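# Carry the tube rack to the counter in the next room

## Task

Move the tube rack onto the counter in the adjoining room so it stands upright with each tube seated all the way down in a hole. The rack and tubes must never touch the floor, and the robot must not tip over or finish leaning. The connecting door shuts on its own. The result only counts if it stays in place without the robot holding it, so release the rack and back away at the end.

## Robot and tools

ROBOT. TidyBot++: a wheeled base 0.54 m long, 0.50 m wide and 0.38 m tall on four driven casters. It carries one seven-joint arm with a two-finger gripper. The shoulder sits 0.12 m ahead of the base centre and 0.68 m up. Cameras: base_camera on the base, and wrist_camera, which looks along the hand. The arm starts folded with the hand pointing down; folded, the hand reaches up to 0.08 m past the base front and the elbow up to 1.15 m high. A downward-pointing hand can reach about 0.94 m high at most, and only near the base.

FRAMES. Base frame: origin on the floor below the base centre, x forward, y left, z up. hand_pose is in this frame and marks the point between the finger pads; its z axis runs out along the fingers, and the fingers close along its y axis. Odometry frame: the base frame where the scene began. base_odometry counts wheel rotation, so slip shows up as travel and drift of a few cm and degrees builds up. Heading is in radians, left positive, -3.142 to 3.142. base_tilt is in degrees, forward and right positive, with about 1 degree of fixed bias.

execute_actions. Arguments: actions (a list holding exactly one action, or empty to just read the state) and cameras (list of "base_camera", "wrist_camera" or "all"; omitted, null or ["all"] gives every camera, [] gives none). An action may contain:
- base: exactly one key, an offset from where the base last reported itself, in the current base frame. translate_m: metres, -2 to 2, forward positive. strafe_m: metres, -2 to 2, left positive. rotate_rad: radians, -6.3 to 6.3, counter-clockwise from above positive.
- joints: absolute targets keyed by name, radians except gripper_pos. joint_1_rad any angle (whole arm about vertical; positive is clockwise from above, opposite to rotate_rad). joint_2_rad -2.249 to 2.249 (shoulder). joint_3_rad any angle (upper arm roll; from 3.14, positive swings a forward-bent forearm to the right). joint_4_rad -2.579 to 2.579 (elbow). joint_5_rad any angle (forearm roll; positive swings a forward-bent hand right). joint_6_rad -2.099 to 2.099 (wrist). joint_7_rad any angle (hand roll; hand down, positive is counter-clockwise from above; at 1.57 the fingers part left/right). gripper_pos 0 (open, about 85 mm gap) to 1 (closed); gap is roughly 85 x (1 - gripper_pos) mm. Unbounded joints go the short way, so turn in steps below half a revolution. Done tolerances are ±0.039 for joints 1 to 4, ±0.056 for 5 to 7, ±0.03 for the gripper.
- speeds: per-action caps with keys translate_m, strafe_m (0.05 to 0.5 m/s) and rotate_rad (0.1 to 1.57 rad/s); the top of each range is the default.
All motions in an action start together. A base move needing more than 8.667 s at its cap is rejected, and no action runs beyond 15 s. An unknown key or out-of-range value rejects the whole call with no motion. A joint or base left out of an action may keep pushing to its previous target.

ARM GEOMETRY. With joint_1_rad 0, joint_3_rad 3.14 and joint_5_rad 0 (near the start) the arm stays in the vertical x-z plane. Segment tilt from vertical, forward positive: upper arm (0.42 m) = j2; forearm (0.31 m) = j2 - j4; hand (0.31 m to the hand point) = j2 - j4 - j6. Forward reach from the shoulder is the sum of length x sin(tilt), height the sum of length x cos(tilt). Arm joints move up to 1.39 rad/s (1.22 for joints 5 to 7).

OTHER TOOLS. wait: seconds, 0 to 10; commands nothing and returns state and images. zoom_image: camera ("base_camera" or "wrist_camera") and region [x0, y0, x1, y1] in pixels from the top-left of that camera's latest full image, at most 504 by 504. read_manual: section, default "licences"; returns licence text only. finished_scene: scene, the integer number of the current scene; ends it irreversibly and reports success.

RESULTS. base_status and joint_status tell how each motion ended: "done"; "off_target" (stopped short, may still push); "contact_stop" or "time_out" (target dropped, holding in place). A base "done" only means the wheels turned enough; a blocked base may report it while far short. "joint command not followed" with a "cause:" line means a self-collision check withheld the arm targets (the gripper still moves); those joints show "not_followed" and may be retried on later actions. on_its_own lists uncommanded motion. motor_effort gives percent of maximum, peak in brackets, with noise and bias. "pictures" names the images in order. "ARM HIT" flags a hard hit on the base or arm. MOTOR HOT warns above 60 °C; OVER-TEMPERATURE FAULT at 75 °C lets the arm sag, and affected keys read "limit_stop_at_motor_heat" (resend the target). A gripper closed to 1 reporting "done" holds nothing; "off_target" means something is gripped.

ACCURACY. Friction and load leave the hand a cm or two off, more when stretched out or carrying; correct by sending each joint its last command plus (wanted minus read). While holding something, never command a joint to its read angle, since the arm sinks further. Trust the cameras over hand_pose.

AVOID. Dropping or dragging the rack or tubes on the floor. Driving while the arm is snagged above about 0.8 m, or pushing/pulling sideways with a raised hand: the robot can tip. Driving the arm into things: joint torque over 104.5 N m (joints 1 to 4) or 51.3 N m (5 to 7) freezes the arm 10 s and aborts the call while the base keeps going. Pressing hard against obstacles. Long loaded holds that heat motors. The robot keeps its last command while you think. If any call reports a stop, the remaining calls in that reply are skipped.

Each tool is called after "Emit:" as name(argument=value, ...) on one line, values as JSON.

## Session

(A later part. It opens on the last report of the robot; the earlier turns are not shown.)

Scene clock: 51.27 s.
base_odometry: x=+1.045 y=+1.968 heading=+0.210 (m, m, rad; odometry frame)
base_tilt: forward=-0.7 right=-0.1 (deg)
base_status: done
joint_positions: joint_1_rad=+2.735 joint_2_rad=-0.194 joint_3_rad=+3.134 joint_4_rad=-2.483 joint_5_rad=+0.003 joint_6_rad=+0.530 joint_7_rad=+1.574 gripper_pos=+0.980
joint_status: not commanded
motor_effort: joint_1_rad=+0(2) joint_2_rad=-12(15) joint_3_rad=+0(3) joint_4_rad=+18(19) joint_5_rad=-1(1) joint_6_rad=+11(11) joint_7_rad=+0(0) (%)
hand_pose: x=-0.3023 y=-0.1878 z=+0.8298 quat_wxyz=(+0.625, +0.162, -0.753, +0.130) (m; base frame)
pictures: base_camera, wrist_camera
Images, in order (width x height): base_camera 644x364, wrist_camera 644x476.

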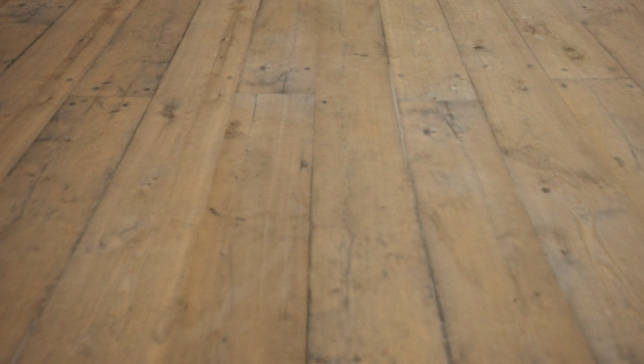

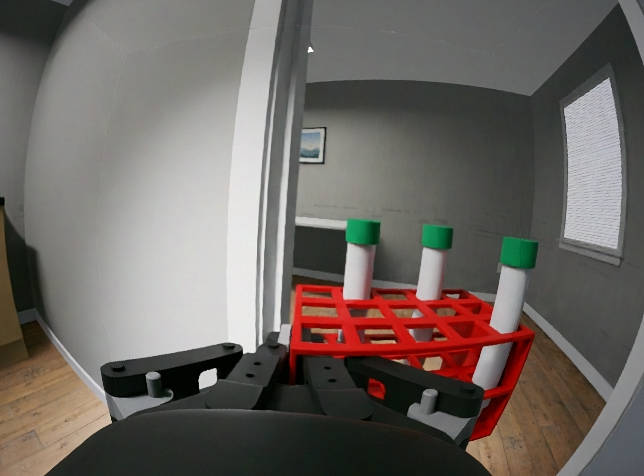

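Emit:
execute_actions(actions=[{"base": {"translate_m": 0.2}, "joints": {"joint_1_rad": 1.5}, "speeds": {"translate_m": 0.25}}])

Scene clock: 53.97 s.
base_odometry: x=+1.241 y=+2.010 heading=+0.210 (m, m, rad; odometry frame)
base_tilt: forward=-0.7 right=-0.1 (deg)
base_status: done
joint_positions: joint_1_rad=+1.521 joint_2_rad=-0.194 joint_3_rad=+3.134 joint_4_rad=-2.483 joint_5_rad=+0.003 joint_6_rad=+0.530 joint_7_rad=+1.574 gripper_pos=+0.980
joint_status: all done
motor_effort: joint_1_rad=+1(2) joint_2_rad=-12(14) joint_3_rad=+0(2) joint_4_rad=+18(18) joint_5_rad=-1(1) joint_6_rad=+10(11) joint_7_rad=+0(0) (%)
hand_pose: x=+0.1475 y=-0.4604 z=+0.8297 quat_wxyz=(+0.439, +0.562, -0.527, +0.462) (m; base frame)
pictures: base_camera, wrist_camera
Images, in order (width x height): base_camera 644x364, wrist_camera 644x476.

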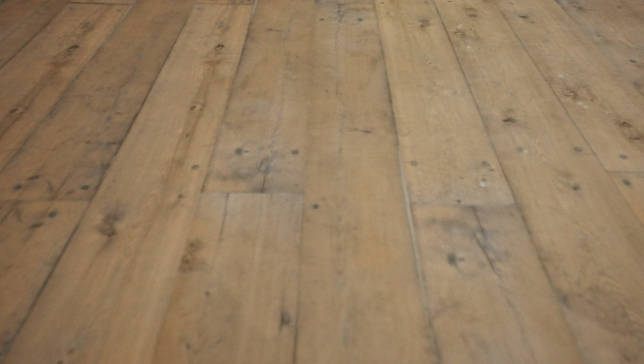

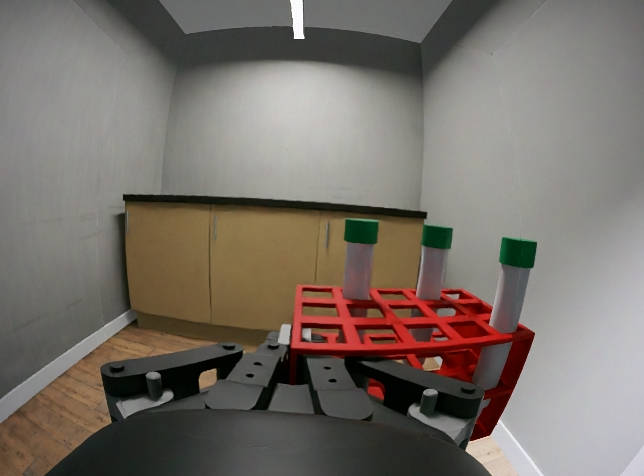

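Emit:
execute_actions(actions=[{"base": {"strafe_m": -0.9}, "joints": {"joint_1_rad": 1.59, "joint_2_rad": -0.30, "joint_4_rad": -1.875, "joint_6_rad": -0.17}}])

Scene clock: 57.57 s.
base_odometry: x=+1.429 y=+1.130 heading=+0.210 (m, m, rad; odometry frame)
base_tilt: forward=-0.7 right=-0.1 (deg)
base_status: done
joint_positions: joint_1_rad=+1.565 joint_2_rad=-0.285 joint_3_rad=+3.134 joint_4_rad=-1.891 joint_5_rad=+0.003 joint_6_rad=-0.156 joint_7_rad=+1.574 gripper_pos=+0.980
joint_status: all done
motor_effort: joint_1_rad=+0(1) joint_2_rad=-13(15) joint_3_rad=+0(0) joint_4_rad=+22(22) joint_5_rad=-1(1) joint_6_rad=+10(12) joint_7_rad=+0(0) (%)
hand_pose: x=+0.1277 y=-0.5015 z=+1.0148 quat_wxyz=(+0.449, +0.551, -0.540, +0.451) (m; base frame)
pictures: base_camera, wrist_camera
Images, in order (width x height): base_camera 644x364, wrist_camera 644x476.

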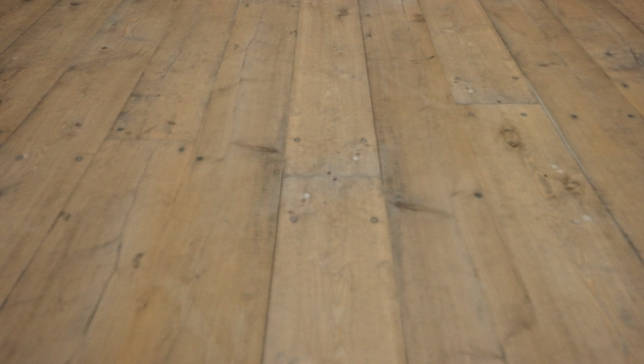

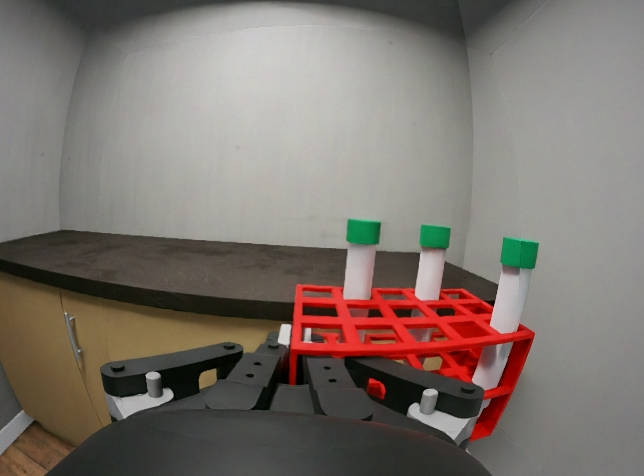

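Emit:
execute_actions(actions=[{"base": {"strafe_m": -0.38}, "joints": {"joint_4_rad": -1.776, "joint_6_rad": -0.255}, "speeds": {"strafe_m": 0.3}}])

Scene clock: 60.07 s.
base_odometry: x=+1.508 y=+0.758 heading=+0.210 (m, m, rad; odometry frame)
base_tilt: forward=-0.6 right=-0.1 (deg)
base_status: done
joint_positions: joint_1_rad=+1.565 joint_2_rad=-0.292 joint_3_rad=+3.134 joint_4_rad=-1.788 joint_5_rad=+0.003 joint_6_rad=-0.241 joint_7_rad=+1.574 gripper_pos=+0.980
joint_status: all done
motor_effort: joint_1_rad=+1(0) joint_2_rad=-12(17) joint_3_rad=+1(1) joint_4_rad=+22(22) joint_5_rad=-1(1) joint_6_rad=+10(12) joint_7_rad=+0(0) (%)
hand_pose: x=+0.1275 y=-0.4992 z=+1.0569 quat_wxyz=(+0.456, +0.545, -0.534, +0.458) (m; base frame)
pictures: base_camera, wrist_camera
Images, in order (width x height): base_camera 644x364, wrist_camera 644x476.

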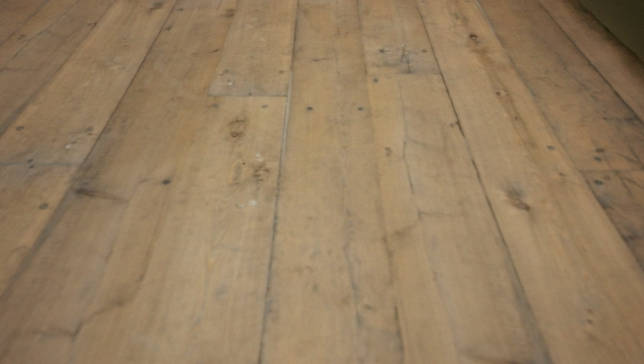

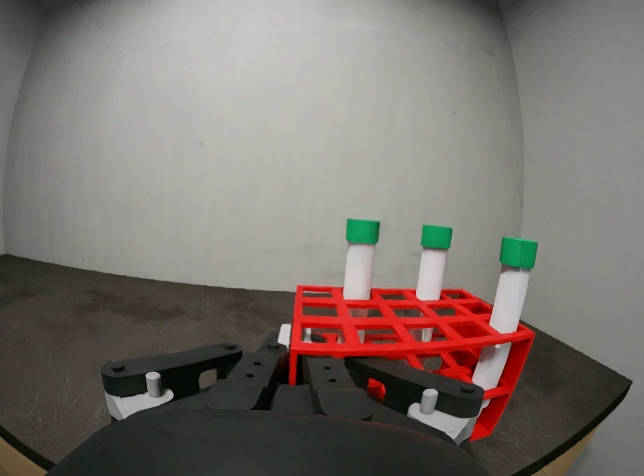

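Emit:
execute_actions(actions=[{"base": {"strafe_m": -0.12}, "joints": {"joint_4_rad": -1.927, "joint_6_rad": -0.11}, "speeds": {"strafe_m": 0.3}}])

Scene clock: 61.73 s.
base_odometry: x=+1.534 y=+0.641 heading=+0.211 (m, m, rad; odometry frame)
base_tilt: forward=-0.7 right=-0.1 (deg)
base_status: done
joint_positions: joint_1_rad=+1.566 joint_2_rad=-0.286 joint_3_rad=+3.134 joint_4_rad=-1.925 joint_5_rad=+0.003 joint_6_rad=-0.138 joint_7_rad=+1.574 gripper_pos=+0.980
joint_status: all done
motor_effort: joint_1_rad=+1(2) joint_2_rad=-13(17) joint_3_rad=+1(1) joint_4_rad=+22(22) joint_5_rad=-1(1) joint_6_rad=+11(12) joint_7_rad=+0(0) (%)
hand_pose: x=+0.1274 y=-0.4995 z=+0.9997 quat_wxyz=(+0.445, +0.555, -0.543, +0.446) (m; base frame)
pictures: base_camera, wrist_camera
Images, in order (width x height): base_camera 644x364, wrist_camera 644x476.

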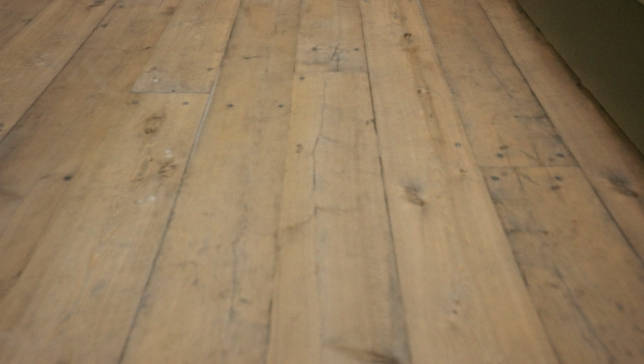

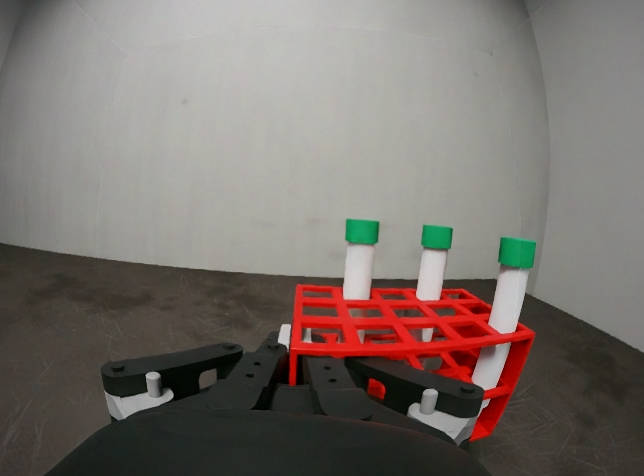

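Emit:
execute_actions(actions=[{"joints": {"joint_4_rad": -1.995, "joint_6_rad": -0.022}}], cameras=["wrist_camera"])

Scene clock: 62.70 s.
base_odometry: x=+1.534 y=+0.641 heading=+0.211 (m, m, rad; odometry frame)
base_tilt: forward=-0.7 right=-0.1 (deg)
base_status: not commanded
joint_positions: joint_1_rad=+1.566 joint_2_rad=-0.286 joint_3_rad=+3.134 joint_4_rad=-1.993 joint_5_rad=+0.003 joint_6_rad=-0.050 joint_7_rad=+1.574 gripper_pos=+0.980
joint_status: all done
motor_effort: joint_1_rad=+1(0) joint_2_rad=-13(14) joint_3_rad=+0(0) joint_4_rad=+21(21) joint_5_rad=-1(1) joint_6_rad=+11(11) joint_7_rad=-1(0) (%)
hand_pose: x=+0.1274 y=-0.4986 z=+0.9847 quat_wxyz=(+0.450, +0.550, -0.539, +0.452) (m; base frame)
pictures: wrist_camera
Images, in order (width x height): wrist_camera 644x476.

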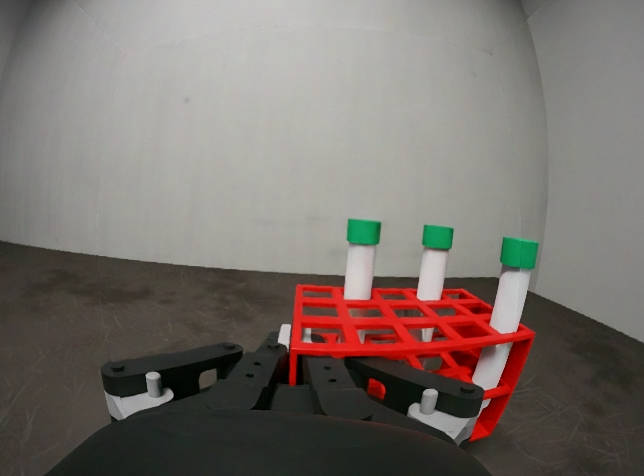

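Emit:
execute_actions(actions=[{"joints": {"joint_4_rad": -2.03, "joint_6_rad": 0.015}}], cameras=["wrist_camera"])

Scene clock: 63.47 s.
base_odometry: x=+1.534 y=+0.641 heading=+0.211 (m, m, rad; odometry frame)
base_tilt: forward=-0.6 right=-0.1 (deg)
base_status: not commanded
joint_positions: joint_1_rad=+1.566 joint_2_rad=-0.286 joint_3_rad=+3.134 joint_4_rad=-2.027 joint_5_rad=+0.003 joint_6_rad=-0.013 joint_7_rad=+1.574 gripper_pos=+0.980
joint_status: all done
motor_effort: joint_1_rad=+0(1) joint_2_rad=-13(14) joint_3_rad=+0(1) joint_4_rad=+21(23) joint_5_rad=-1(1) joint_6_rad=+11(12) joint_7_rad=+0(0) (%)
hand_pose: x=+0.1274 y=-0.4972 z=+0.9754 quat_wxyz=(+0.451, +0.549, -0.538, +0.453) (m; base frame)
pictures: wrist_camera
Images, in order (width x height): wrist_camera 644x476.

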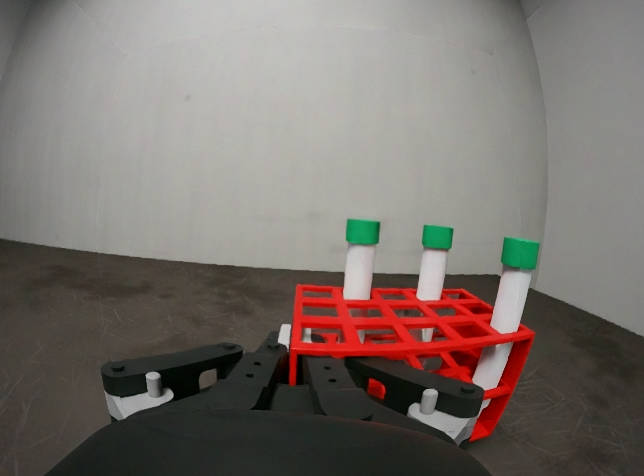

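Emit:
execute_actions(actions=[{"joints": {"joint_4_rad": -2.065, "joint_6_rad": 0.05}}], cameras=["wrist_camera"])

Scene clock: 64.23 s.
base_odometry: x=+1.534 y=+0.641 heading=+0.211 (m, m, rad; odometry frame)
base_tilt: forward=-0.6 right=-0.1 (deg)
base_status: not commanded
joint_positions: joint_1_rad=+1.566 joint_2_rad=-0.286 joint_3_rad=+3.134 joint_4_rad=-2.062 joint_5_rad=+0.003 joint_6_rad=+0.022 joint_7_rad=+1.574 gripper_pos=+0.980
joint_status: all done
motor_effort: joint_1_rad=+1(0) joint_2_rad=-13(13) joint_3_rad=+1(1) joint_4_rad=+21(22) joint_5_rad=-1(1) joint_6_rad=+11(12) joint_7_rad=+0(0) (%)
hand_pose: x=+0.1274 y=-0.4951 z=+0.9645 quat_wxyz=(+0.451, +0.549, -0.538, +0.453) (m; base frame)
pictures: wrist_camera
Images, in order (width x height): wrist_camera 644x476.

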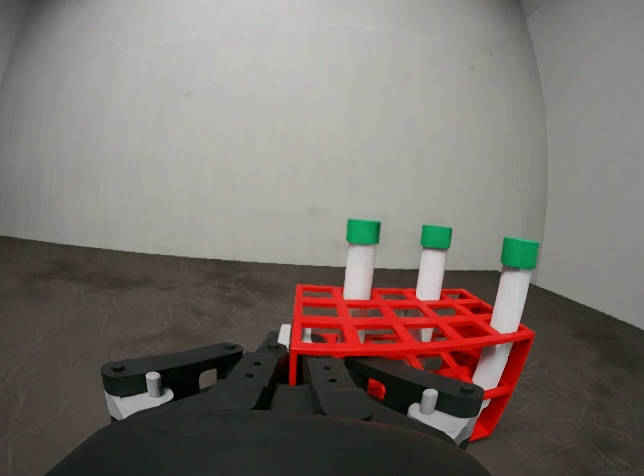

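Emit:
execute_actions(actions=[{"joints": {"joint_4_rad": -2.10, "joint_6_rad": 0.085}}], cameras=["wrist_camera"])

Scene clock: 65.03 s.
base_odometry: x=+1.534 y=+0.641 heading=+0.211 (m, m, rad; odometry frame)
base_tilt: forward=-0.7 right=-0.1 (deg)
base_status: not commanded
joint_positions: joint_1_rad=+1.566 joint_2_rad=-0.287 joint_3_rad=+3.134 joint_4_rad=-2.090 joint_5_rad=+0.003 joint_6_rad=+0.064 joint_7_rad=+1.574 gripper_pos=+0.980
joint_status: all done
motor_effort: joint_1_rad=+0(0) joint_2_rad=-12(13) joint_3_rad=+0(1) joint_4_rad=+21(21) joint_5_rad=-1(1) joint_6_rad=+10(11) joint_7_rad=+0(0) (%)
hand_pose: x=+0.1274 y=-0.4936 z=+0.9609 quat_wxyz=(+0.455, +0.546, -0.535, +0.457) (m; base frame)
pictures: wrist_camera
Images, in order (width x height): wrist_camera 644x476.

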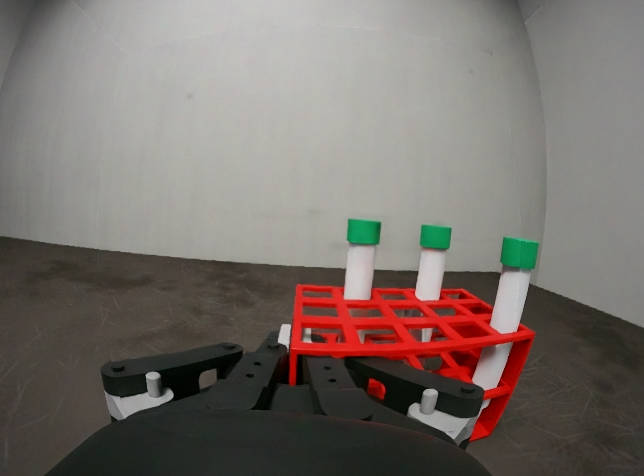

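Emit:
execute_actions(actions=[{"joints": {"gripper_pos": 0.6}}], cameras=["wrist_camera"])

Scene clock: 65.87 s.
base_odometry: x=+1.534 y=+0.641 heading=+0.211 (m, m, rad; odometry frame)
base_tilt: forward=-0.6 right=-0.1 (deg)
base_status: not commanded
joint_positions: joint_1_rad=+1.566 joint_2_rad=-0.287 joint_3_rad=+3.134 joint_4_rad=-2.090 joint_5_rad=+0.003 joint_6_rad=+0.064 joint_7_rad=+1.574 gripper_pos=+0.600
joint_status: all done
motor_effort: joint_1_rad=+0(1) joint_2_rad=-12(12) joint_3_rad=+1(1) joint_4_rad=+20(21) joint_5_rad=-1(1) joint_6_rad=+10(10) joint_7_rad=+0(0) (%)
hand_pose: x=+0.1274 y=-0.4936 z=+0.9608 quat_wxyz=(+0.455, +0.546, -0.535, +0.457) (m; base frame)
pictures: wrist_camera
Images, in order (width x height): wrist_camera 644x476.

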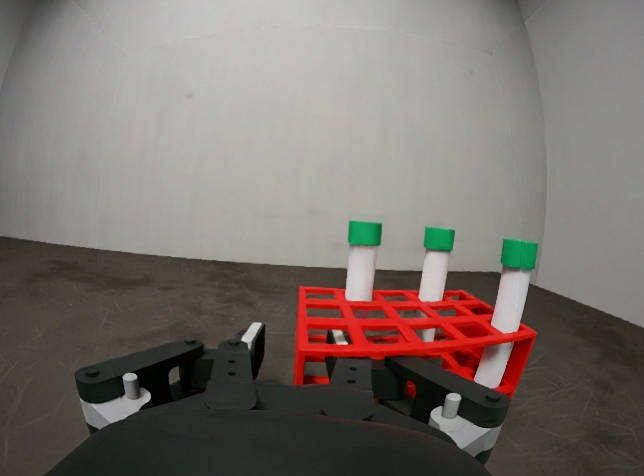

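Emit:
execute_actions(actions=[{"base": {"strafe_m": 0.2}, "speeds": {"strafe_m": 0.2}}], cameras=["wrist_camera"])

Emit:
zoom_image(camera="wrist_camera", region=[260, 190, 460, 350])

Scene clock: 67.73 s.
base_odometry: x=+1.492 y=+0.837 heading=+0.211 (m, m, rad; odometry frame)
base_tilt: forward=-0.7 right=-0.1 (deg)
base_status: done
joint_positions: joint_1_rad=+1.568 joint_2_rad=-0.297 joint_3_rad=+3.134 joint_4_rad=-2.090 joint_5_rad=+0.003 joint_6_rad=+0.065 joint_7_rad=+1.574 gripper_pos=+0.600
joint_status: not commanded
motor_effort: joint_1_rad=+1(0) joint_2_rad=-10(16) joint_3_rad=+1(1) joint_4_rad=+20(21) joint_5_rad=-1(1) joint_6_rad=+10(10) joint_7_rad=+0(0) (%)
hand_pose: x=+0.1260 y=-0.4908 z=+0.9659 quat_wxyz=(+0.459, +0.543, -0.533, +0.459) (m; base frame)
pictures: wrist_camera
Images, in order (width x height): wrist_camera 644x476.

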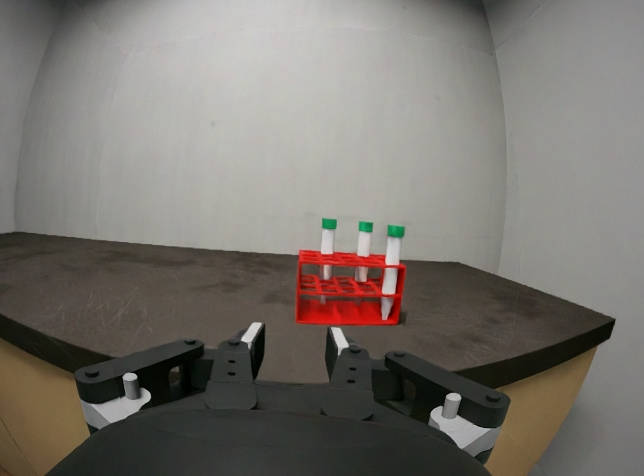

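Region (260, 190, 460, 350) of wrist_camera's 644x476 image, scaled by 2.520; it fills the top 403 rows of this view, and the rest is white.

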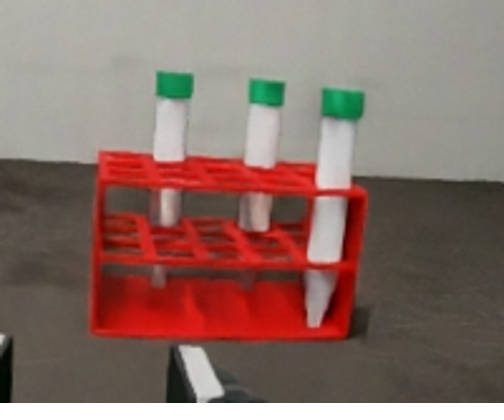

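Emit:
finished_scene(scene=1)

The scene is finished: the task was done.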